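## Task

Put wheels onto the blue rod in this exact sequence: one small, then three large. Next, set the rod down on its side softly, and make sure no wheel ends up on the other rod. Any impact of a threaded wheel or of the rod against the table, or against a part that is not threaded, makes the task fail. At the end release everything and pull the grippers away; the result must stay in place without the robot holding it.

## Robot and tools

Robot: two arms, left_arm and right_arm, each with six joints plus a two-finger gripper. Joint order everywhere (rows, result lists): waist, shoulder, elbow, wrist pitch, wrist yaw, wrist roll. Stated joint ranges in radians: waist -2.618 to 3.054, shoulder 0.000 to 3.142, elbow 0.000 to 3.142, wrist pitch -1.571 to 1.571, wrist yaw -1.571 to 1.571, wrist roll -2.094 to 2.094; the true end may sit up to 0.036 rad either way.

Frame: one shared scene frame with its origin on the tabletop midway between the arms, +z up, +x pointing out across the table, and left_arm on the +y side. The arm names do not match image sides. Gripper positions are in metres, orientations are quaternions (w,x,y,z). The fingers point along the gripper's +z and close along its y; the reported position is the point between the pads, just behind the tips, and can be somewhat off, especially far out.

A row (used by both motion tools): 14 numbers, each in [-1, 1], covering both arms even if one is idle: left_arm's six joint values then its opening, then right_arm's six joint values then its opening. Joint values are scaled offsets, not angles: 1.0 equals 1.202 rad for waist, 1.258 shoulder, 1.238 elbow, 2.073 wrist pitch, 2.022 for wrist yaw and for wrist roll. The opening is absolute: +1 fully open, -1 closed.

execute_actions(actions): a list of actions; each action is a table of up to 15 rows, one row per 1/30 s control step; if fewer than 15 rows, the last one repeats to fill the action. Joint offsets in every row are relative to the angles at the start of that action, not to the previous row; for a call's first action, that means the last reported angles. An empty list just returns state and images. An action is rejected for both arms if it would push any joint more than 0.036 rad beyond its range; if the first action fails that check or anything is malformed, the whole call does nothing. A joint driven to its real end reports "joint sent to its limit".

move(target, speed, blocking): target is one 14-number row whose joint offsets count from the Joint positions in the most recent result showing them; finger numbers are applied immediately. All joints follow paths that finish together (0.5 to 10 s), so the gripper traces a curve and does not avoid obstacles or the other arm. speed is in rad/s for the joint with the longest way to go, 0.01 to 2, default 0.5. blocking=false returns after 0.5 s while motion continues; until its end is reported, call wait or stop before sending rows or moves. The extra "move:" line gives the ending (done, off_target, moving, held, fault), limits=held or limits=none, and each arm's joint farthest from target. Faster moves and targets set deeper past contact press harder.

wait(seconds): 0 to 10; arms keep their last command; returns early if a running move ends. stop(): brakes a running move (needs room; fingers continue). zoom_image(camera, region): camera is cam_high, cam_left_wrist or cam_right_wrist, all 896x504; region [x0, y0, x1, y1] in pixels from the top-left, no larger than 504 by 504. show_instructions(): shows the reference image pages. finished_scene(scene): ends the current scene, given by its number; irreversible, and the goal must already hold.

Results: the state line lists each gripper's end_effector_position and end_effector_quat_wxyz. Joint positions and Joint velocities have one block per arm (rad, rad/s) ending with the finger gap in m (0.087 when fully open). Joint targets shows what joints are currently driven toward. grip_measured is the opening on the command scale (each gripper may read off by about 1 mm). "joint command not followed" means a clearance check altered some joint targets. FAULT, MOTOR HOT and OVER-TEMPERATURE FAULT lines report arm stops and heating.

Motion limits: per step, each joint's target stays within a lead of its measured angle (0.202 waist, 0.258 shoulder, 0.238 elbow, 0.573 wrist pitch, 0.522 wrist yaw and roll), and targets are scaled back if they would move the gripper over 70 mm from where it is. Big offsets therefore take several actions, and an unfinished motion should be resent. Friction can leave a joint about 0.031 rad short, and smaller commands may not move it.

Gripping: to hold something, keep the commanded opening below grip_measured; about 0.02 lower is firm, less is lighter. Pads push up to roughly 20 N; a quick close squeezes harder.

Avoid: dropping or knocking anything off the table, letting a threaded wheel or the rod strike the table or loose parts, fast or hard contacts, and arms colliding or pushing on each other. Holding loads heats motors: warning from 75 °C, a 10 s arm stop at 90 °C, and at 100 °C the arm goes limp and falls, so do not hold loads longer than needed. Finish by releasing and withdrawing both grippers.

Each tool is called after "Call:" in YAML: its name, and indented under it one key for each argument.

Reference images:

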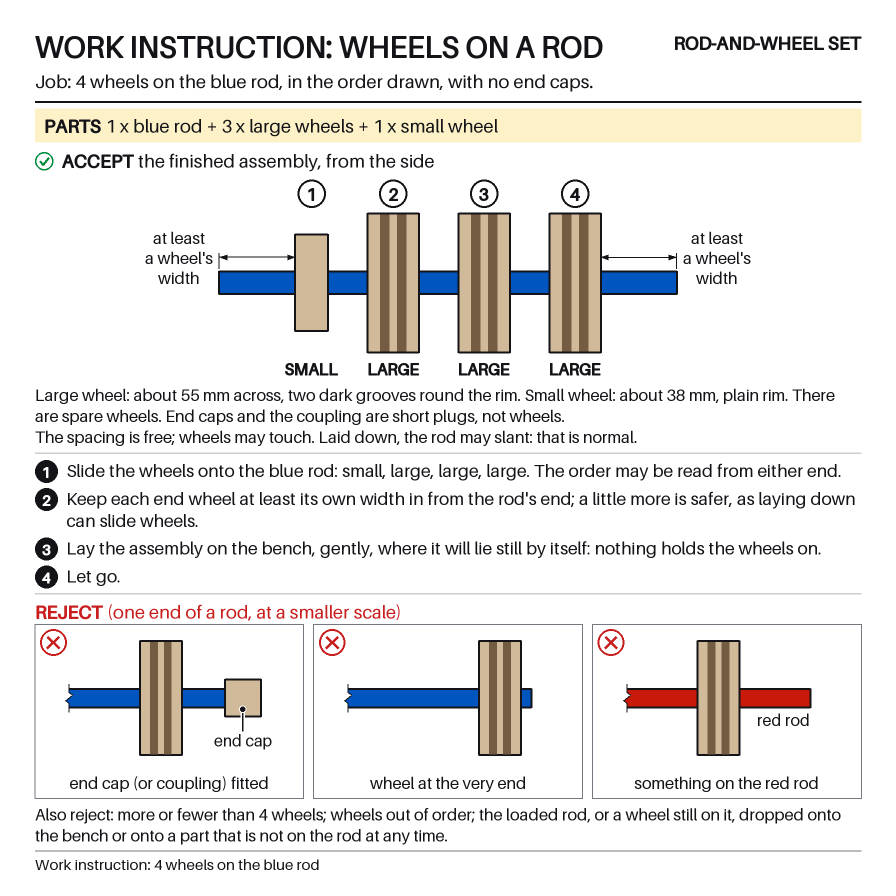

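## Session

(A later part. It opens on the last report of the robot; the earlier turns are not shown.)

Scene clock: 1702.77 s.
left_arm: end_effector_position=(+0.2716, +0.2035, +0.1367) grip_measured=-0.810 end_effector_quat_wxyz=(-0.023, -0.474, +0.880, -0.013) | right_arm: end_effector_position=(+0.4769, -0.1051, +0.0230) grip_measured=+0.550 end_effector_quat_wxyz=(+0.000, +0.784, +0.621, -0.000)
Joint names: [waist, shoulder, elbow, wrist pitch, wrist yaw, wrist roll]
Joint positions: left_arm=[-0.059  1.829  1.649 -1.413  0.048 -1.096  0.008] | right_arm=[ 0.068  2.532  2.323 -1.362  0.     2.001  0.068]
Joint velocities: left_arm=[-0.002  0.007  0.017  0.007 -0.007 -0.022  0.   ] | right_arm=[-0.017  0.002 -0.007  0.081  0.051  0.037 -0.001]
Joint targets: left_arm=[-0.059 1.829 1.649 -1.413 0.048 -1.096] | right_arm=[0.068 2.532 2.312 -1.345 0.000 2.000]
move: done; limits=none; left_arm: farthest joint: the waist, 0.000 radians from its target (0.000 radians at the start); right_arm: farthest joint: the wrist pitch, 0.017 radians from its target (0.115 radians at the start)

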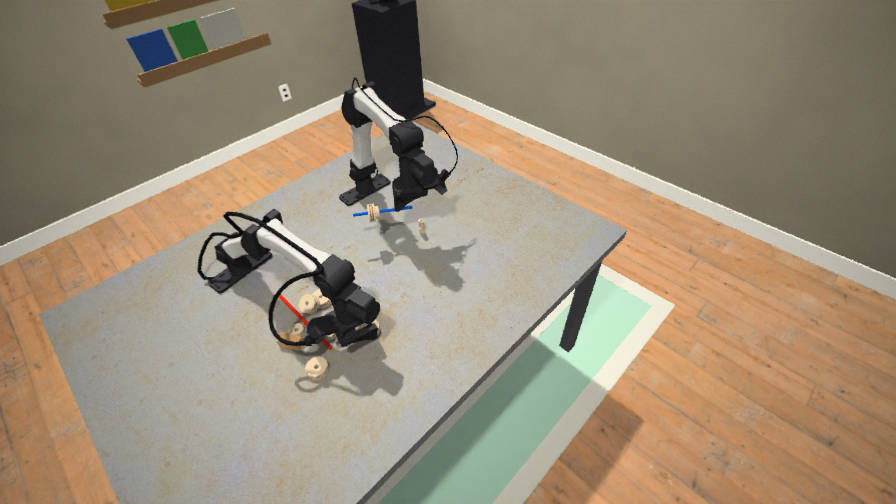

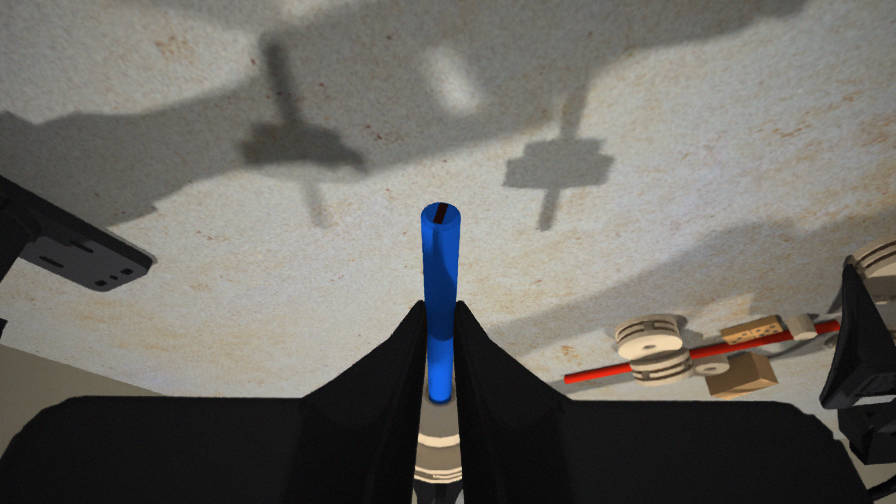

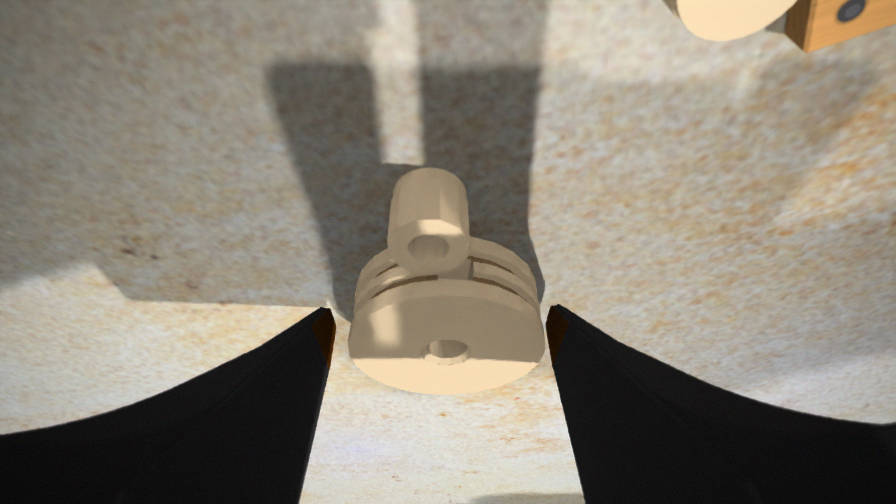

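Call:
execute_actions:
  actions:
    - [[0,0,0,0,0,0,-0.84,0,0,0,0,0,0,0.50],[0,0,0,0,0,0,-0.84,0,0,0,0,0,0,0.46],[0,0,0,0,0,0,-0.84,0,0,0,0,0,0,0.42],[0,0,0,0,0,0,-0.84,0,0,0,0,0,0,0.39],[0,0,0,0,0,0,-0.84,0,0,0,0,0,0,0.36],[0,0,0,0,0,0,-0.84,0,0,0,0,0,0,0.34],[0,0,0,0,0,0,-0.84,0,0,0,0,0,0,0.32],[0,0,0,0,0,0,-0.84,0,0,0,0,0,0,0.305],[0,0,0,0,0,0,-0.84,0,0,0,0,0,0,0.29],[0,0,0,0,0,0,-0.84,0,0,0,0,0,0,0.28],[0,0,0,0,0,0,-0.84,0,0,0,0,0,0,0.27],[0,0,0,0,0,0,-0.84,0,0,0,0,0,0,0.26],[0,0,0,0,0,0,-0.84,0,0,0,0,0,0,0.25]]
    - [[0,0,0,0,0,0,-0.84,0,0,0.02,-0.006,0,0,0.25],[0,0,0,0,0,0,-0.84,0,0,0.026,-0.010,0,0,0.25],[0,0,0,0,0,0,-0.84,0,0,0.034,-0.015,0,0,0.25],[0,0,0,0,0,0,-0.84,0,0,0.043,-0.020,0,0,0.25],[0,0,0,0,0,0,-0.84,0,0,0.053,-0.026,0,0,0.25],[0,0,0,0,0,0,-0.84,0,0,0.064,-0.033,0,0,0.25],[0,0,0,0,0,0,-0.84,0,0,0.076,-0.040,0,0,0.25],[0,0,0,0,0,0,-0.84,0,0,0.088,-0.047,0,0,0.25],[0,0,0,0,0,0,-0.84,0,0,0.100,-0.054,0,0,0.25],[0,0,0,0,0,0,-0.84,0,0,0.112,-0.061,0,0,0.25],[0,0,0,0,0,0,-0.84,0,0,0.124,-0.068,0,0,0.25],[0,0,0,0,0,0,-0.84,0,0,0.134,-0.074,0,0,0.25],[0,0,0,0,0,0,-0.84,0,0,0.142,-0.079,0,0,0.25],[0,0,0,0,0,0,-0.84,0,0,0.148,-0.083,0,0,0.25],[0,0,0,0,0,0,-0.84,0,0,0.152,-0.085,0,0,0.25]]

Call:
zoom_image:
  camera: "cam_right_wrist"
  region: [300, 220, 590, 410]

Scene clock: 1776.00 s.
left_arm: end_effector_position=(+0.2716, +0.2035, +0.1367) grip_measured=-0.810 end_effector_quat_wxyz=(-0.023, -0.474, +0.880, -0.013) | right_arm: end_effector_position=(+0.4820, -0.1041, +0.0634) grip_measured=+0.291 end_effector_quat_wxyz=(+0.009, +0.784, +0.621, +0.017)
Joint names: [waist, shoulder, elbow, wrist pitch, wrist yaw, wrist roll]
Joint positions: left_arm=[-0.059  1.829  1.649 -1.413  0.048 -1.096  0.008] | right_arm=[ 0.068  2.532  2.481 -1.481  0.     2.001  0.056]
Joint velocities: left_arm=[0.007 0.017 0.002 0.051 0.007 0.007 0.   ] | right_arm=[ 0.002 -0.007  0.242 -0.256 -0.007 -0.051 -0.001]
Joint targets: left_arm=[-0.059 1.829 1.649 -1.413 0.048 -1.096] | right_arm=[0.068 2.532 2.511 -1.537 0.000 2.001]

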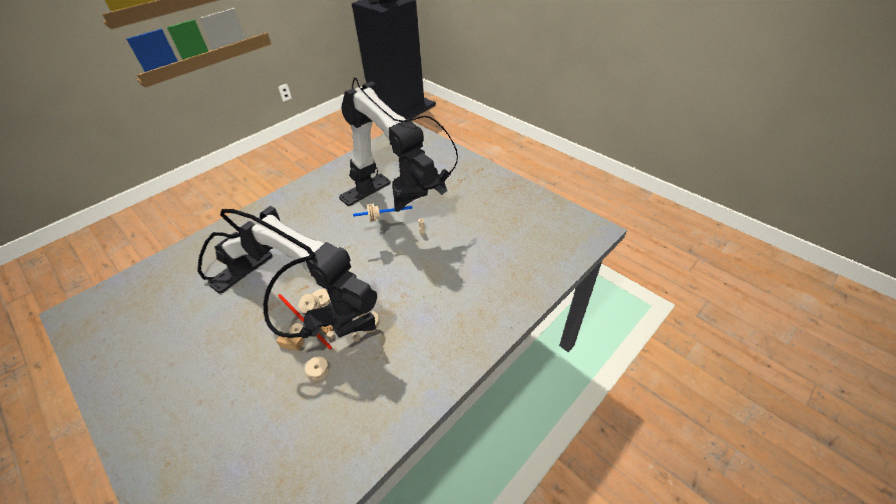

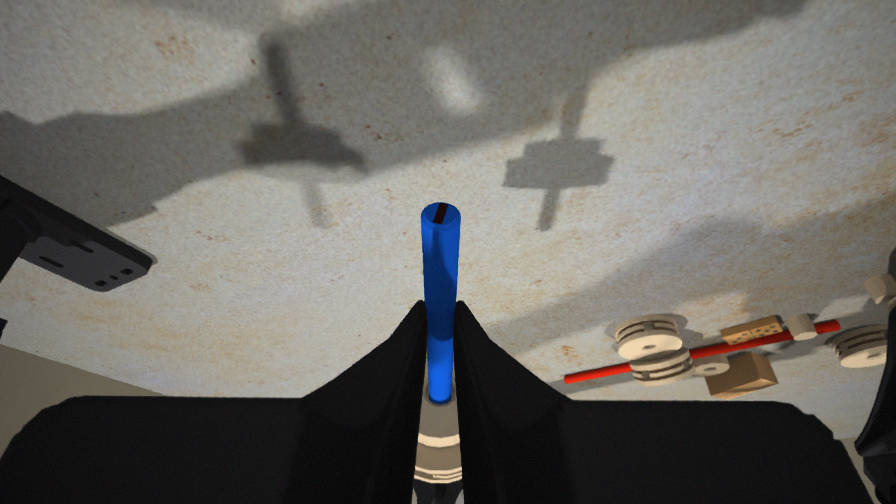

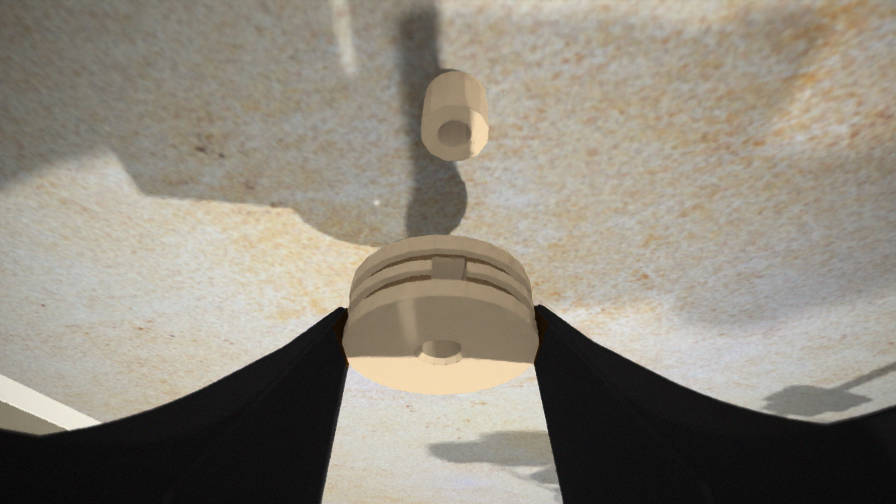

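Region (300, 220, 590, 410) of cam_right_wrist's 896x504 image, scaled by 1.738, with more detail than that image has; it fills the top 330 rows of this view, and the rest is white.

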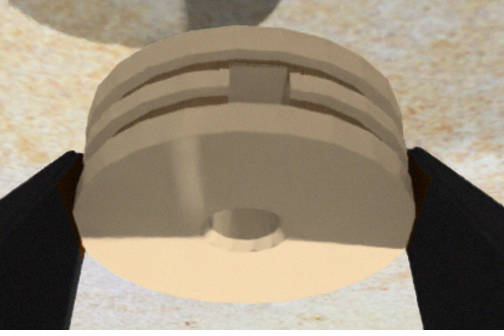

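Call:
move:
  target: [0,0,0,0,0,0,-0.84, 0.068,-0.820,-0.986,0.546,0,-0.643,0.25]
  speed: 1.2

Scene clock: 1800.33 s.
left_arm: end_effector_position=(+0.2716, +0.2035, +0.1367) grip_measured=-0.810 end_effector_quat_wxyz=(-0.023, -0.474, +0.880, -0.013) | right_arm: end_effector_position=(+0.4070, -0.0968, +0.2042) grip_measured=+0.291 end_effector_quat_wxyz=(+0.403, +0.192, +0.869, +0.215)
Joint names: [waist, shoulder, elbow, wrist pitch, wrist yaw, wrist roll]
Joint positions: left_arm=[-0.059  1.829  1.649 -1.413  0.048 -1.096  0.008] | right_arm=[ 0.142  1.517  1.271 -0.377  0.     0.707  0.056]
Joint velocities: left_arm=[-0.012 -0.012 -0.002 -0.007  0.007  0.037 -0.   ] | right_arm=[ 0.027  0.007  0.012 -0.037 -0.081 -0.022  0.   ]
Joint targets: left_arm=[-0.059 1.829 1.649 -1.413 0.048 -1.096] | right_arm=[0.150 1.501 1.260 -0.349 0.000 0.701]
move: off_target (right_arm); limits=none; left_arm: farthest joint: the waist, 0.000 radians from its target (0.000 radians at the start); right_arm: farthest joint: the wrist pitch, 0.028 radians from its target (1.175 radians at the start)

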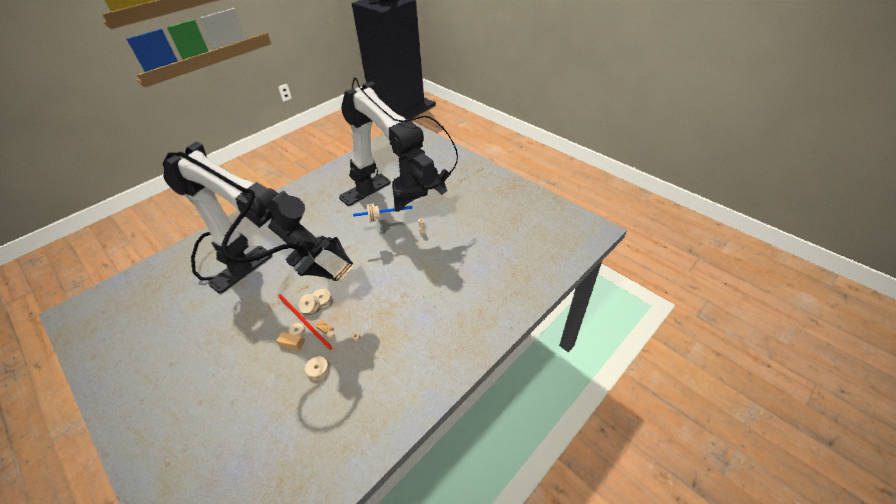

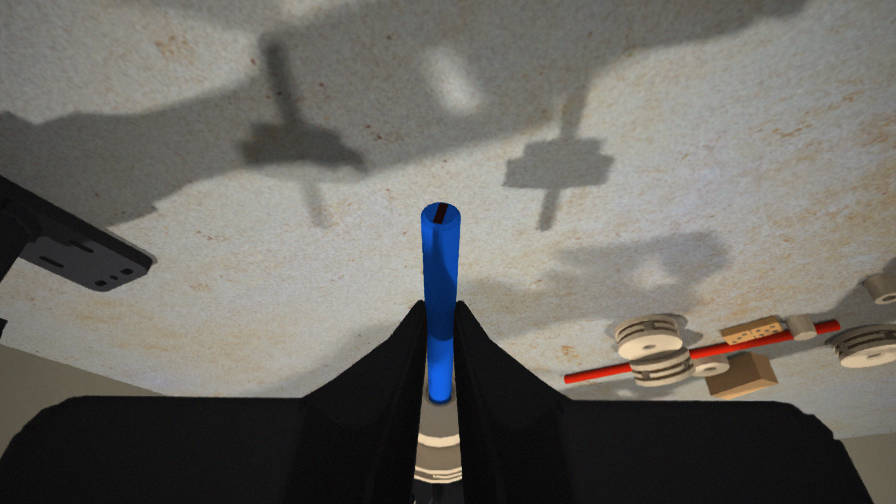

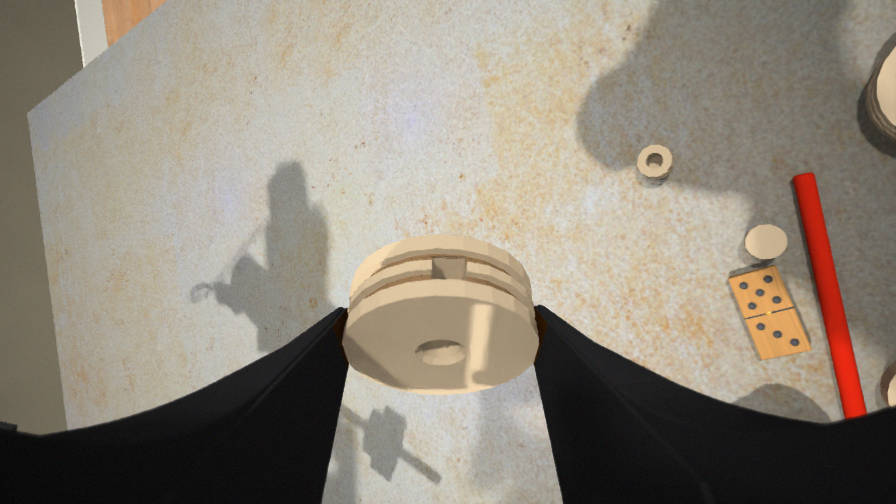

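Call:
move:
  target: [0,0,0,0,0,0,-0.84, 0.6198,-0.4002,-0.8557,0.5562,0,-0.3531,0.25]
  speed: 1.0

Scene clock: 1809.03 s.
left_arm: end_effector_position=(+0.2716, +0.2035, +0.1367) grip_measured=-0.810 end_effector_quat_wxyz=(-0.023, -0.474, +0.880, -0.013) | right_arm: end_effector_position=(+0.1707, +0.0482, +0.1442) grip_measured=+0.291 end_effector_quat_wxyz=(+0.597, -0.354, +0.640, +0.330)
Joint names: [waist, shoulder, elbow, wrist pitch, wrist yaw, wrist roll]
Joint positions: left_arm=[-0.059  1.829  1.649 -1.413  0.048 -1.096  0.008] | right_arm=[0.879 1.034 0.219 0.745 0.001 0.    0.056]
Joint velocities: left_arm=[-0.007 -0.012  0.007 -0.037  0.066 -0.022 -0.   ] | right_arm=[ 0.002 -0.017  0.012  0.11  -0.051  0.007 -0.001]
Joint targets: left_arm=[-0.059 1.829 1.649 -1.413 0.048 -1.096] | right_arm=[0.887 1.014 0.212 0.776 0.000 -0.007]
move: off_target (right_arm); limits=none; left_arm: farthest joint: the waist, 0.000 radians from its target (0.000 radians at the start); right_arm: farthest joint: the wrist pitch, 0.031 radians from its target (1.153 radians at the start)

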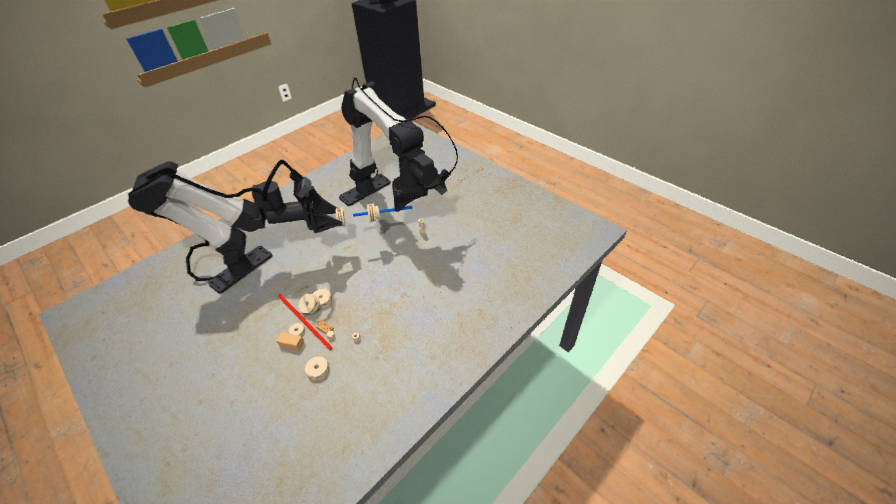

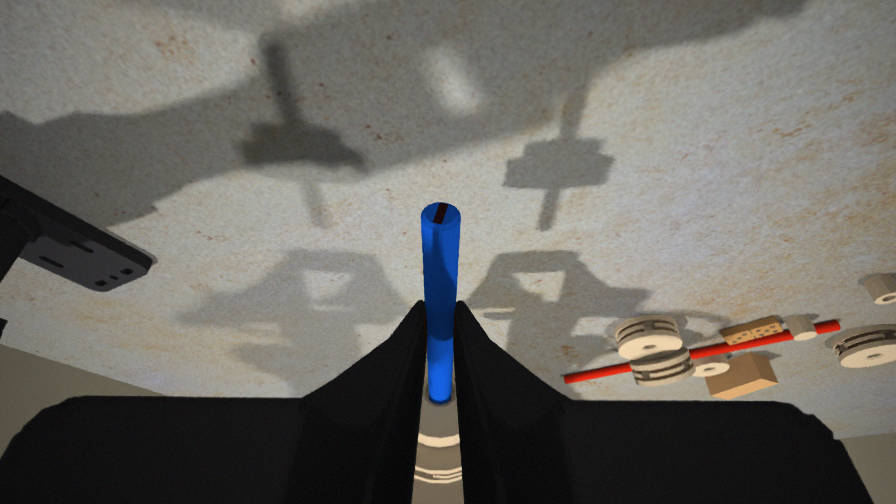

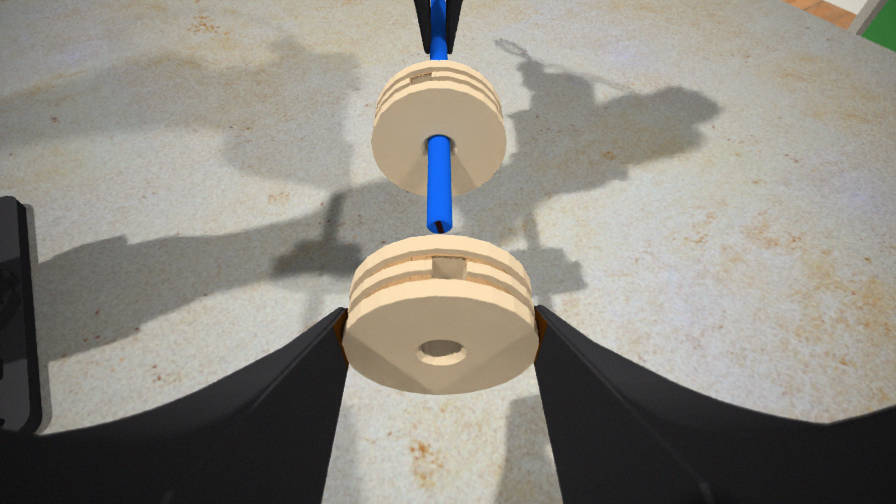

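Call:
execute_actions:
  actions:
    - [[0,0,0,0,0,0,-0.84,0,0.0217,0.0216,0.0257,0,0,0.25],[0,0,0,0,0,0,-0.84,0,0.0318,0.0259,0.0299,0,0,0.25],[0,0,0,0,0,0,-0.84,0,0.0431,0.0306,0.0340,0,0,0.25],[0,0,0,0,0,0,-0.84,0,0.0544,0.0353,0.0382,0,0,0.25],[0,0,0,0,0,0,-0.84,0,0.0656,0.0401,0.0423,0,0,0.25],[0,0,0,0,0,0,-0.84,0,0.0769,0.0448,0.0460,0,0,0.25],[0,0,0,0,0,0,-0.84,0,0.0881,0.0496,0.0494,0,0,0.25],[0,0,0,0,0,0,-0.84,0,0.0983,0.0538,0.0523,0,0,0.25],[0,0,0,0,0,0,-0.84,0,0.1073,0.0576,0.0543,0,0,0.25],[0,0,0,0,0,0,-0.84,0,0.1152,0.0609,0.0556,0,0,0.25],[0,0,0,0,0,0,-0.84,0,0.1208,0.0633,0.0560,0,0,0.25],[0,0,0,0,0,0,-0.84,0,0.1242,0.0647,0.0560,0,0,0.25],[0,0,0,0,0,0,-0.84,0,0.1253,0.0652,0.0560,0,0,0.25]]

Call:
wait:
  seconds: 0.4

Call:
zoom_image:
  camera: "cam_left_wrist"
  region: [380, 390, 500, 504]

Call:
zoom_image:
  camera: "cam_high"
  region: [310, 180, 430, 250]

Scene clock: 1828.87 s.
left_arm: end_effector_position=(+0.2716, +0.2035, +0.1367) grip_measured=-0.810 end_effector_quat_wxyz=(-0.023, -0.474, +0.880, -0.013) | right_arm: end_effector_position=(+0.1818, +0.0658, +0.1415) grip_measured=+0.291 end_effector_quat_wxyz=(+0.594, -0.355, +0.643, +0.328)
Joint names: [waist, shoulder, elbow, wrist pitch, wrist yaw, wrist roll]
Joint positions: left_arm=[-0.059  1.829  1.649 -1.413  0.048 -1.096  0.008] | right_arm=[ 0.879  1.178  0.277  0.822  0.001 -0.     0.056]
Joint velocities: left_arm=[-0.007 -0.002 -0.007  0.007  0.007 -0.037 -0.   ] | right_arm=[-0.007  0.017  0.007  0.066  0.007 -0.022  0.   ]
Joint targets: left_arm=[-0.059 1.829 1.649 -1.413 0.048 -1.096] | right_arm=[0.879 1.192 0.300 0.862 0.001 0.000]

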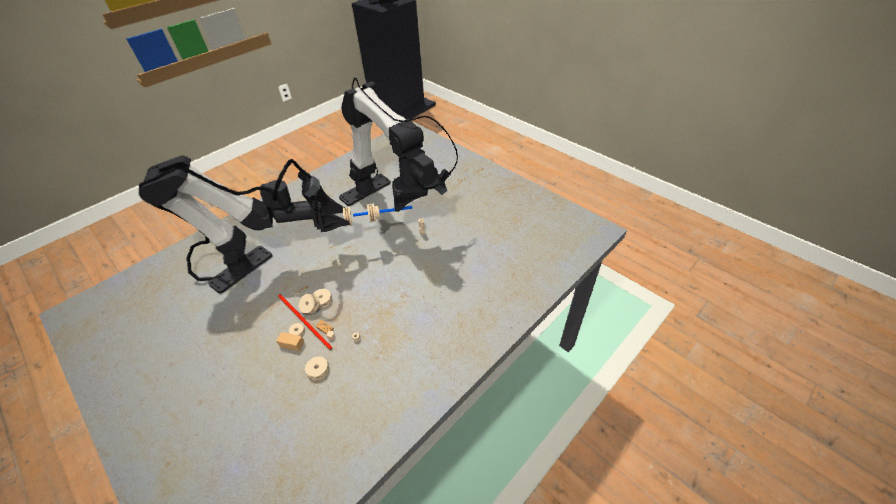

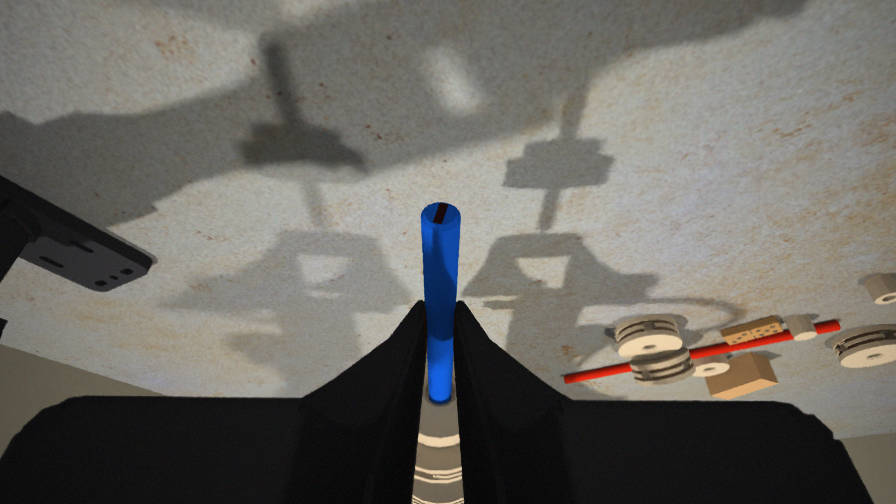

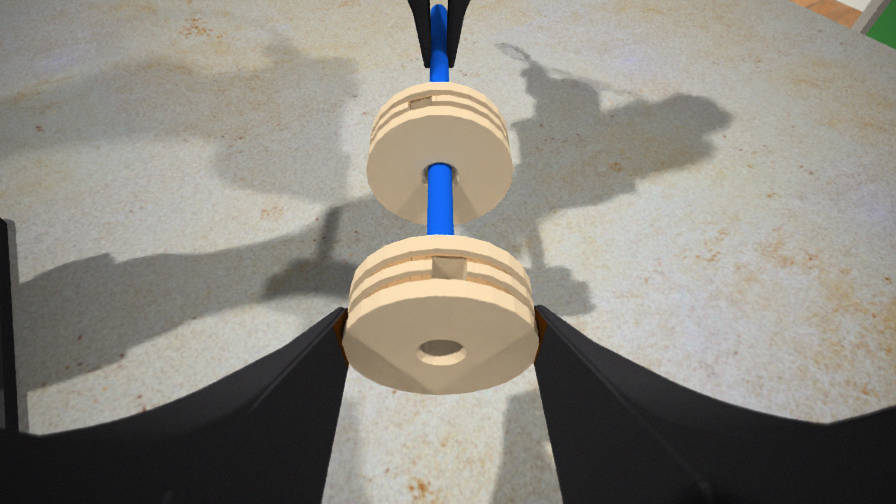

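Scene clock: 1829.27 s.
left_arm: end_effector_position=(+0.2716, +0.2035, +0.1367) grip_measured=-0.810 end_effector_quat_wxyz=(-0.023, -0.474, +0.880, -0.013) | right_arm: end_effector_position=(+0.1822, +0.0664, +0.1437) grip_measured=+0.291 end_effector_quat_wxyz=(+0.597, -0.354, +0.640, +0.330)
Joint names: [waist, shoulder, elbow, wrist pitch, wrist yaw, wrist roll]
Joint positions: left_arm=[-0.059  1.829  1.649 -1.413  0.048 -1.096  0.008] | right_arm=[ 0.879  1.178  0.277  0.831  0.001 -0.     0.056]
Joint velocities: left_arm=[ 0.007 -0.007  0.002 -0.007 -0.051  0.007  0.   ] | right_arm=[-0.012  0.002  0.012  0.007  0.007  0.051 -0.   ]
Joint targets: left_arm=[-0.059 1.829 1.649 -1.413 0.048 -1.096] | right_arm=[0.879 1.192 0.300 0.862 0.001 0.000]
wait: 0.40 s; no rest

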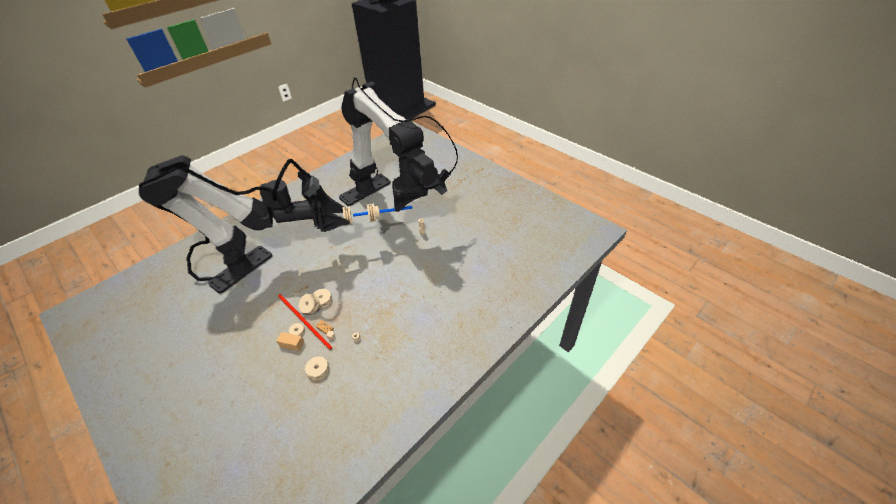

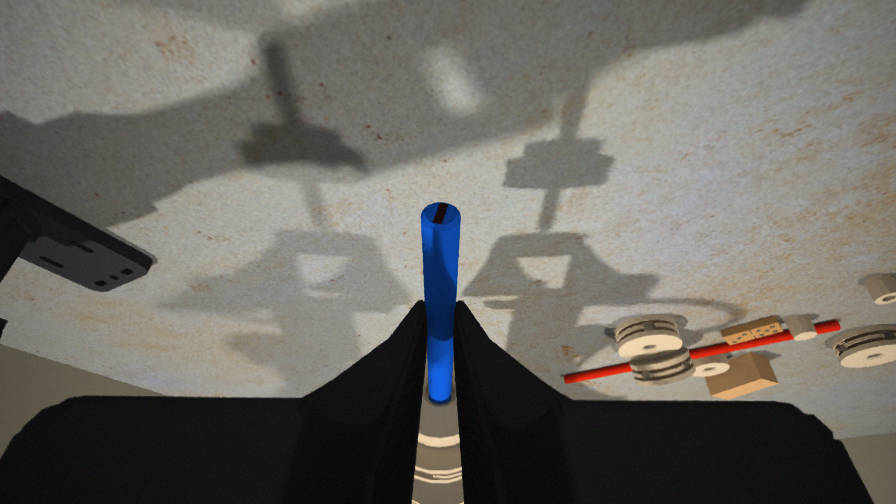

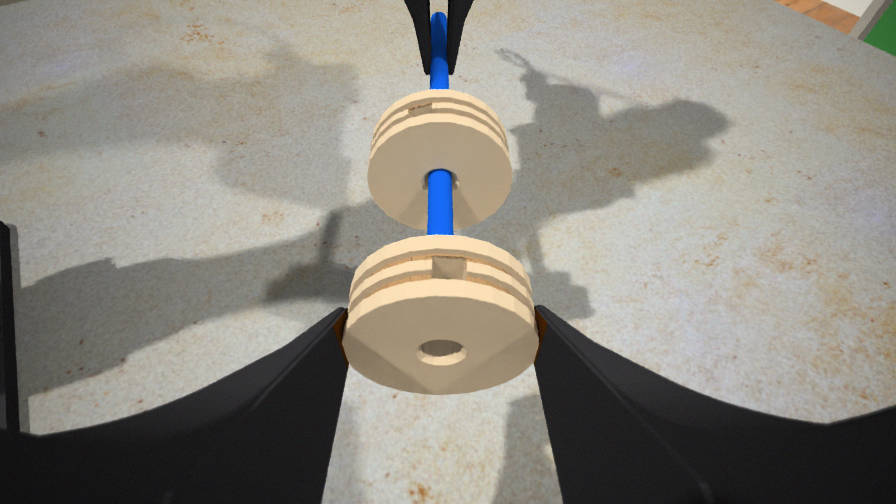

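Region (380, 390, 500, 504) of cam_left_wrist's 896x504 image, scaled by 4.200, with more detail than that image has; it fills the top 479 rows of this view, and the rest is white.

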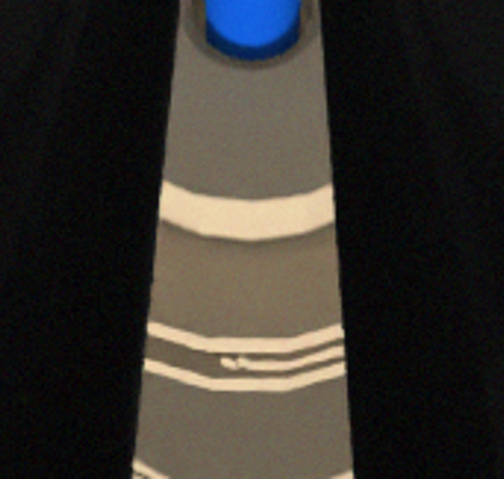

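Region (310, 180, 430, 250) of cam_high's 896x504 image, scaled by 4.200, with more detail than that image has; it fills the top 294 rows of this view, and the rest is white.

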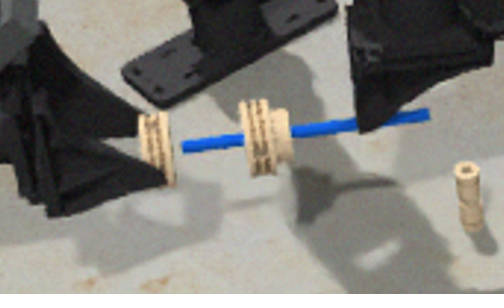

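Call:
execute_actions:
  actions:
    - [[0,0,0,0,0,0,-0.84,0,0.0142,0.0179,0.0200,0,0,0.25],[0,0,0,0,0,0,-0.84,0,0.0176,0.0196,0.0211,0,0,0.25],[0,0,0,0,0,0,-0.84,0,0.0209,0.0212,0.0221,0,0,0.25],[0,0,0,0,0,0,-0.84,0,0.0243,0.0228,0.0232,0,0,0.25],[0,0,0,0,0,0,-0.84,0,0.0277,0.0244,0.0243,0,0,0.25],[0,0,0,0,0,0,-0.84,0,0.0311,0.0261,0.0254,0,0,0.25],[0,0,0,0,0,0,-0.84,0,0.0345,0.0277,0.0264,0,0,0.25],[0,0,0,0,0,0,-0.84,0,0.0378,0.0293,0.0275,0,0,0.25],[0,0,0,0,0,0,-0.84,0,0.0412,0.0309,0.0286,0,0,0.25],[0,0,0,0,0,0,-0.84,0,0.0446,0.0326,0.0297,0,0,0.25],[0,0,0,0,0,0,-0.84,0,0.0480,0.0342,0.0307,0,0,0.25],[0,0,0,0,0,0,-0.84,0,0.0514,0.0358,0.0318,0,0,0.25],[0,0,0,0,0,0,-0.84,0,0.0547,0.0374,0.0318,0,0,0.25],[0,0,0,0,0,0,-0.84,0,0.0581,0.0391,0.0318,0,0,0.25],[0,0,0,0,0,0,-0.84,0,0.0615,0.0407,0.0318,0,0,0.25]]

Call:
wait:
  seconds: 0.2

Call:
zoom_image:
  camera: "cam_high"
  region: [310, 180, 430, 250]

Scene clock: 1853.60 s.
left_arm: end_effector_position=(+0.2716, +0.2035, +0.1367) grip_measured=-0.810 end_effector_quat_wxyz=(-0.023, -0.474, +0.880, -0.013) | right_arm: end_effector_position=(+0.1869, +0.0740, +0.1433) grip_measured=+0.291 end_effector_quat_wxyz=(+0.598, -0.353, +0.640, +0.330)
Joint names: [waist, shoulder, elbow, wrist pitch, wrist yaw, wrist roll]
Joint positions: left_arm=[-0.059  1.829  1.649 -1.413  0.048 -1.096  0.008] | right_arm=[ 0.879  1.234  0.303  0.863  0.001 -0.     0.056]
Joint velocities: left_arm=[-0.012 -0.027 -0.002  0.081  0.037 -0.022 -0.   ] | right_arm=[-0.027  0.105  0.056 -0.007  0.007  0.022  0.   ]
Joint targets: left_arm=[-0.059 1.829 1.649 -1.413 0.048 -1.096] | right_arm=[0.879 1.256 0.328 0.897 0.001 -0.000]

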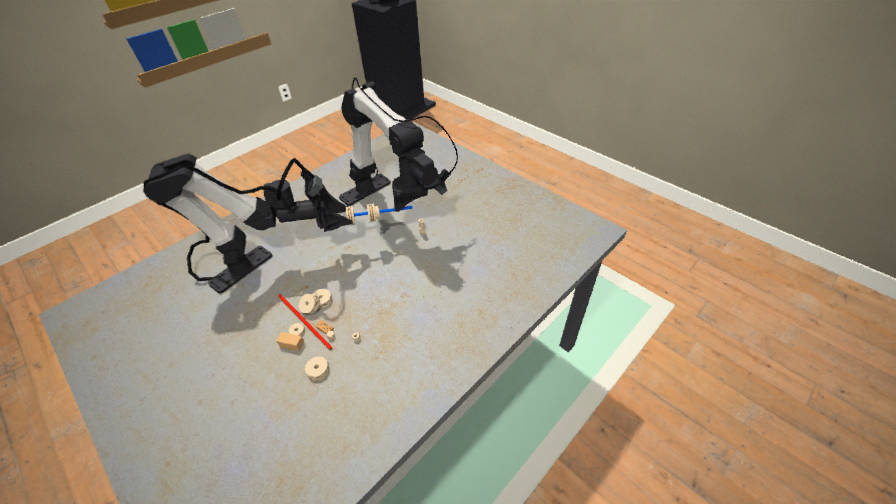

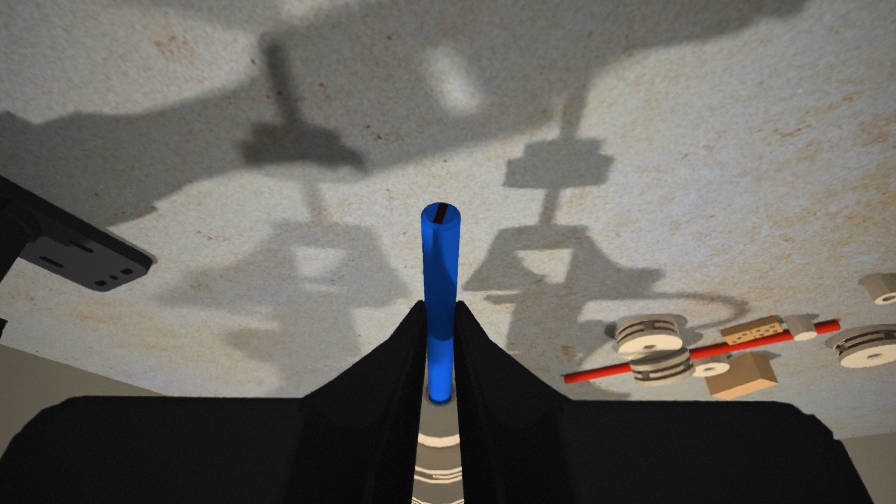

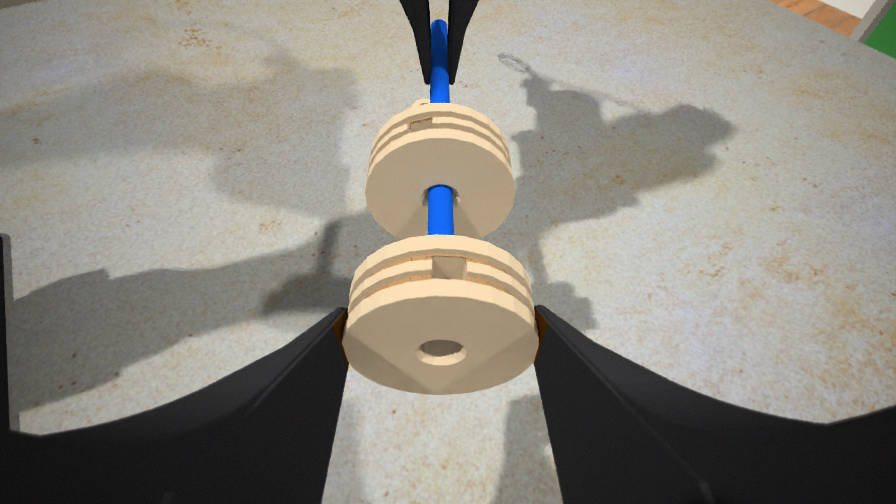

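Scene clock: 1853.80 s.
left_arm: end_effector_position=(+0.2716, +0.2035, +0.1367) grip_measured=-0.810 end_effector_quat_wxyz=(-0.023, -0.474, +0.880, -0.013) | right_arm: end_effector_position=(+0.1875, +0.0749, +0.1427) grip_measured=+0.291 end_effector_quat_wxyz=(+0.597, -0.354, +0.640, +0.330)
Joint names: [waist, shoulder, elbow, wrist pitch, wrist yaw, wrist roll]
Joint positions: left_arm=[-0.059  1.829  1.649 -1.413  0.048 -1.096  0.008] | right_arm=[ 0.879  1.241  0.306  0.866  0.001 -0.     0.056]
Joint velocities: left_arm=[ 0.002  0.002  0.012  0.007 -0.007  0.051  0.001] | right_arm=[ 0.022 -0.007  0.007  0.037  0.022  0.037 -0.001]
Joint targets: left_arm=[-0.059 1.829 1.649 -1.413 0.048 -1.096] | right_arm=[0.879 1.256 0.328 0.897 0.001 -0.000]
wait: 0.20 s; no rest

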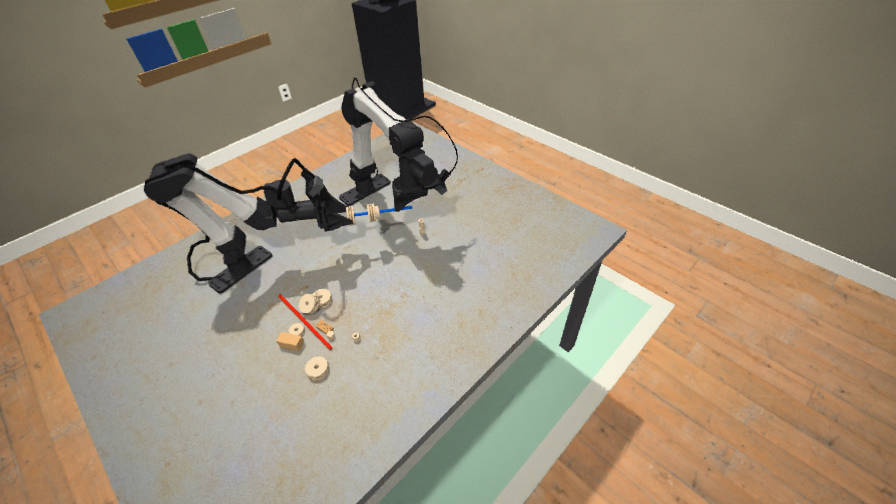

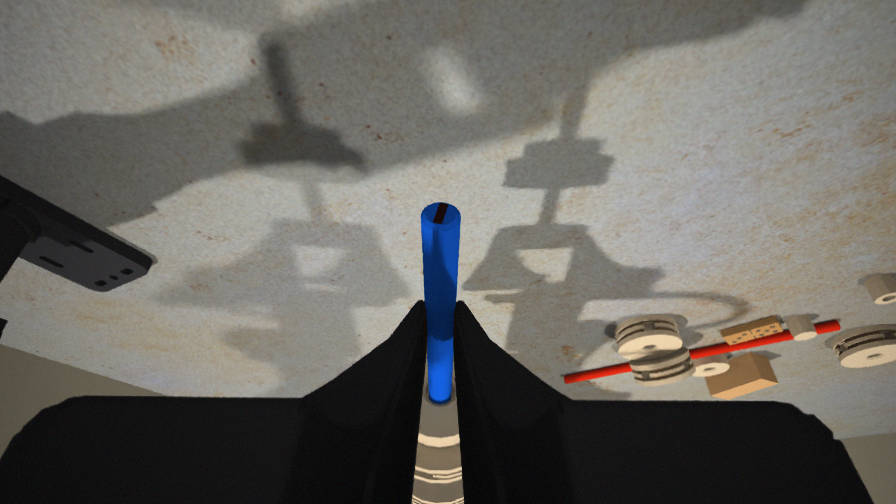

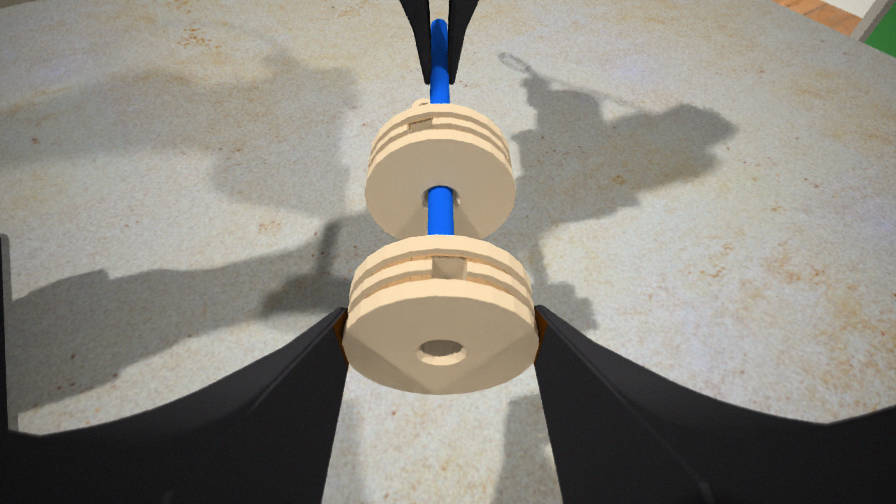

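Region (310, 180, 430, 250) of cam_high's 896x504 image, scaled by 4.200, with more detail than that image has; it fills the top 294 rows of this view, and the rest is white.

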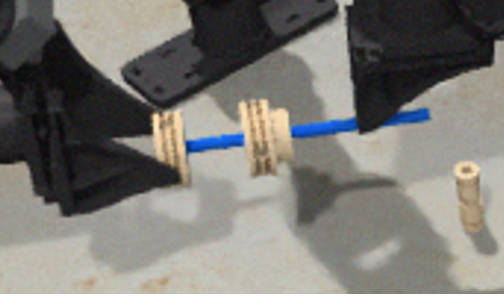

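Call:
execute_actions:
  actions:
    - [[0,0,0,0,0,0,-0.84,0,0.0206,0.0216,0.0255,0,0,0.25],[0,0,0,0,0,0,-0.84,0,0.0297,0.0265,0.0278,0,0,0.25],[0,0,0,0,0,0,-0.84,0,0.0386,0.0314,0.0301,0,0,0.25],[0,0,0,0,0,0,-0.84,0,0.0475,0.0363,0.0323,0,0,0.25],[0,0,0,0,0,0,-0.84,0,0.0563,0.0413,0.0343,0,0,0.25],[0,0,0,0,0,0,-0.84,0,0.0649,0.0463,0.0364,0,0,0.25],[0,0,0,0,0,0,-0.84,0,0.0735,0.0513,0.0383,0,0,0.25],[0,0,0,0,0,0,-0.84,0,0.0820,0.0564,0.0401,0,0,0.25],[0,0,0,0,0,0,-0.84,0,0.0903,0.0616,0.0423,0,0,0.25],[0,0,0,0,0,0,-0.84,0,0.0986,0.0667,0.0444,0,0,0.25],[0,0,0,0,0,0,-0.84,0,0.1067,0.0719,0.0463,0,0,0.25],[0,0,0,0,0,0,-0.84,0,0.1167,0.0784,0.0481,0,0,0.25],[0,0,0,0,0,0,-0.84,0,0.1266,0.0851,0.0498,0,0,0.25],[0,0,0,0,0,0,-0.84,0,0.1363,0.0918,0.0514,0,0,0.25],[0,0,0,0,0,0,-0.84,0,0.1459,0.0985,0.0529,0,0,0.25]]
    - [[0,0,0,0,0,0,-0.84,0,0.0370,0.0334,0.0232,0,0,0.25],[0,0,0,0,0,0,-0.84,0,0.0463,0.0402,0.0245,0,0,0.25],[0,0,0,0,0,0,-0.84,0,0.0556,0.0471,0.0257,0,0,0.25],[0,0,0,0,0,0,-0.84,0,0.0647,0.0540,0.0268,0,0,0.25],[0,0,0,0,0,0,-0.84,0,0.0737,0.0610,0.0278,0,0,0.25],[0,0,0,0,0,0,-0.84,0,0.0826,0.0680,0.0288,0,0,0.25],[0,0,0,0,0,0,-0.84,0,0.0913,0.0750,0.0296,0,0,0.25],[0,0,0,0,0,0,-0.84,0,0.1000,0.0821,0.0303,0,0,0.25],[0,0,0,0,0,0,-0.84,0,0.1086,0.0893,0.0310,0,0,0.25],[0,0,0,0,0,0,-0.84,0,0.1170,0.0965,0.0316,0,0,0.25],[0,0,0,0,0,0,-0.84,0,0.1254,0.1038,0.0320,0,0,0.25],[0,0,0,0,0,0,-0.84,0,0.1337,0.1111,0.0323,0,0,0.25],[0,0,0,0,0,0,-0.84,0,0.1419,0.1184,0.0323,0,0,0.25],[0,0,0,0,0,0,-0.84,0,0.1484,0.1243,0.0323,0,0,0.25],[0,0,0,0,0,0,-0.84,0,0.1533,0.1287,0.0323,0,0,0.25]]
    - [[0,0,0,0,0,0,-0.84,0,0.0207,0.0242,0.0135,0,0,0.25],[0,0,0,0,0,0,-0.84,0,0.0207,0.0242,0.0135,0,0,0.25],[0,0,0,0,0,0,-0.84,0,0.0207,0.0242,0.0135,0,0,0.27],[0,0,0,0,0,0,-0.84,0,0.0207,0.0242,0.013,0,0,0.30],[0,0,0,0,0,0,-0.84,0,0.0207,0.0242,0.012,0,0,0.33],[0,0,0,0,0,0,-0.84,0,0.0207,0.0242,0.012,0,0,0.37],[0,0,0,0,0,0,-0.84,0,0.0207,0.0242,0.012,0,0,0.42],[0,0,0,0,0,0,-0.84,0,0.0207,0.0242,0.012,0,0,0.48],[0,0,0,0,0,0,-0.84,0,0.0207,0.0242,0.012,0,0,0.54],[0,0,0,0,0,0,-0.84,0,0.0207,0.0242,0.012,0,0,0.60],[0,0,0,0,0,0,-0.84,0,0.0207,0.0242,0.012,0,0,0.66],[0,0,0,0,0,0,-0.84,0,0.0207,0.0242,0.012,0,0,0.72]]

Call:
zoom_image:
  camera: "cam_high"
  region: [310, 180, 430, 250]

Scene clock: 1911.17 s.
left_arm: end_effector_position=(+0.2716, +0.2038, +0.1366) grip_measured=-0.810 end_effector_quat_wxyz=(-0.022, -0.474, +0.880, -0.012) | right_arm: end_effector_position=(+0.2237, +0.1324, +0.1403) grip_measured=+0.719 end_effector_quat_wxyz=(+0.600, -0.352, +0.638, +0.331)
Joint names: [waist, shoulder, elbow, wrist pitch, wrist yaw, wrist roll]
Joint positions: left_arm=[-0.059  1.829  1.649 -1.413  0.046 -1.096  0.008] | right_arm=[ 0.879  1.568  0.531  0.975  0.001 -0.     0.075]
Joint velocities: left_arm=[-0.012 -0.002 -0.002 -0.081 -0.007  0.022  0.   ] | right_arm=[-0.017  0.007 -0.022  0.037  0.11   0.022  0.001]
Joint targets: left_arm=[-0.059 1.829 1.649 -1.413 0.047 -1.096] | right_arm=[0.879 1.582 0.551 0.997 0.001 -0.000]

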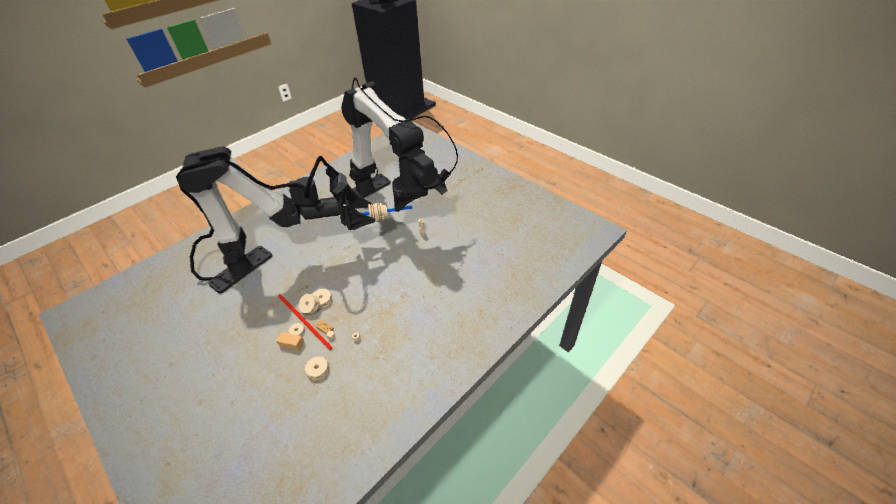

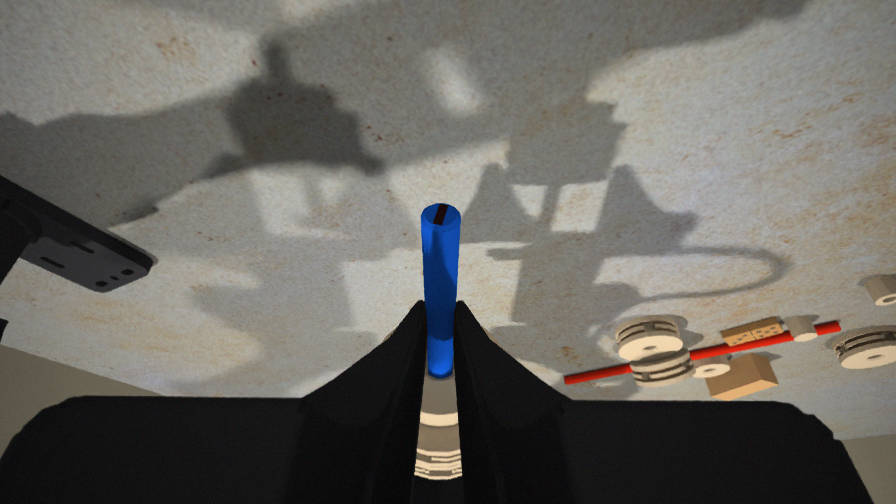

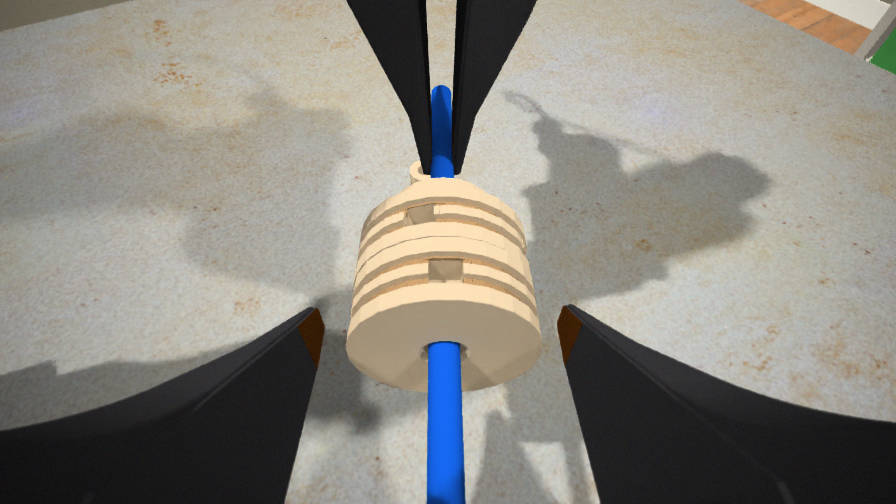

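Region (310, 180, 430, 250) of cam_high's 896x504 image, scaled by 4.200, with more detail than that image has; it fills the top 294 rows of this view, and the rest is white.

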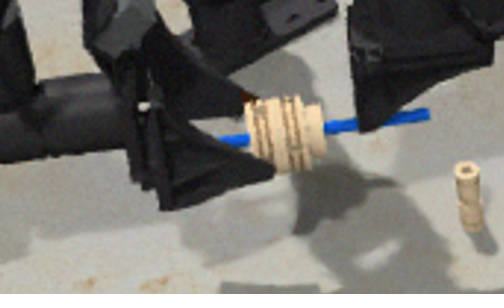

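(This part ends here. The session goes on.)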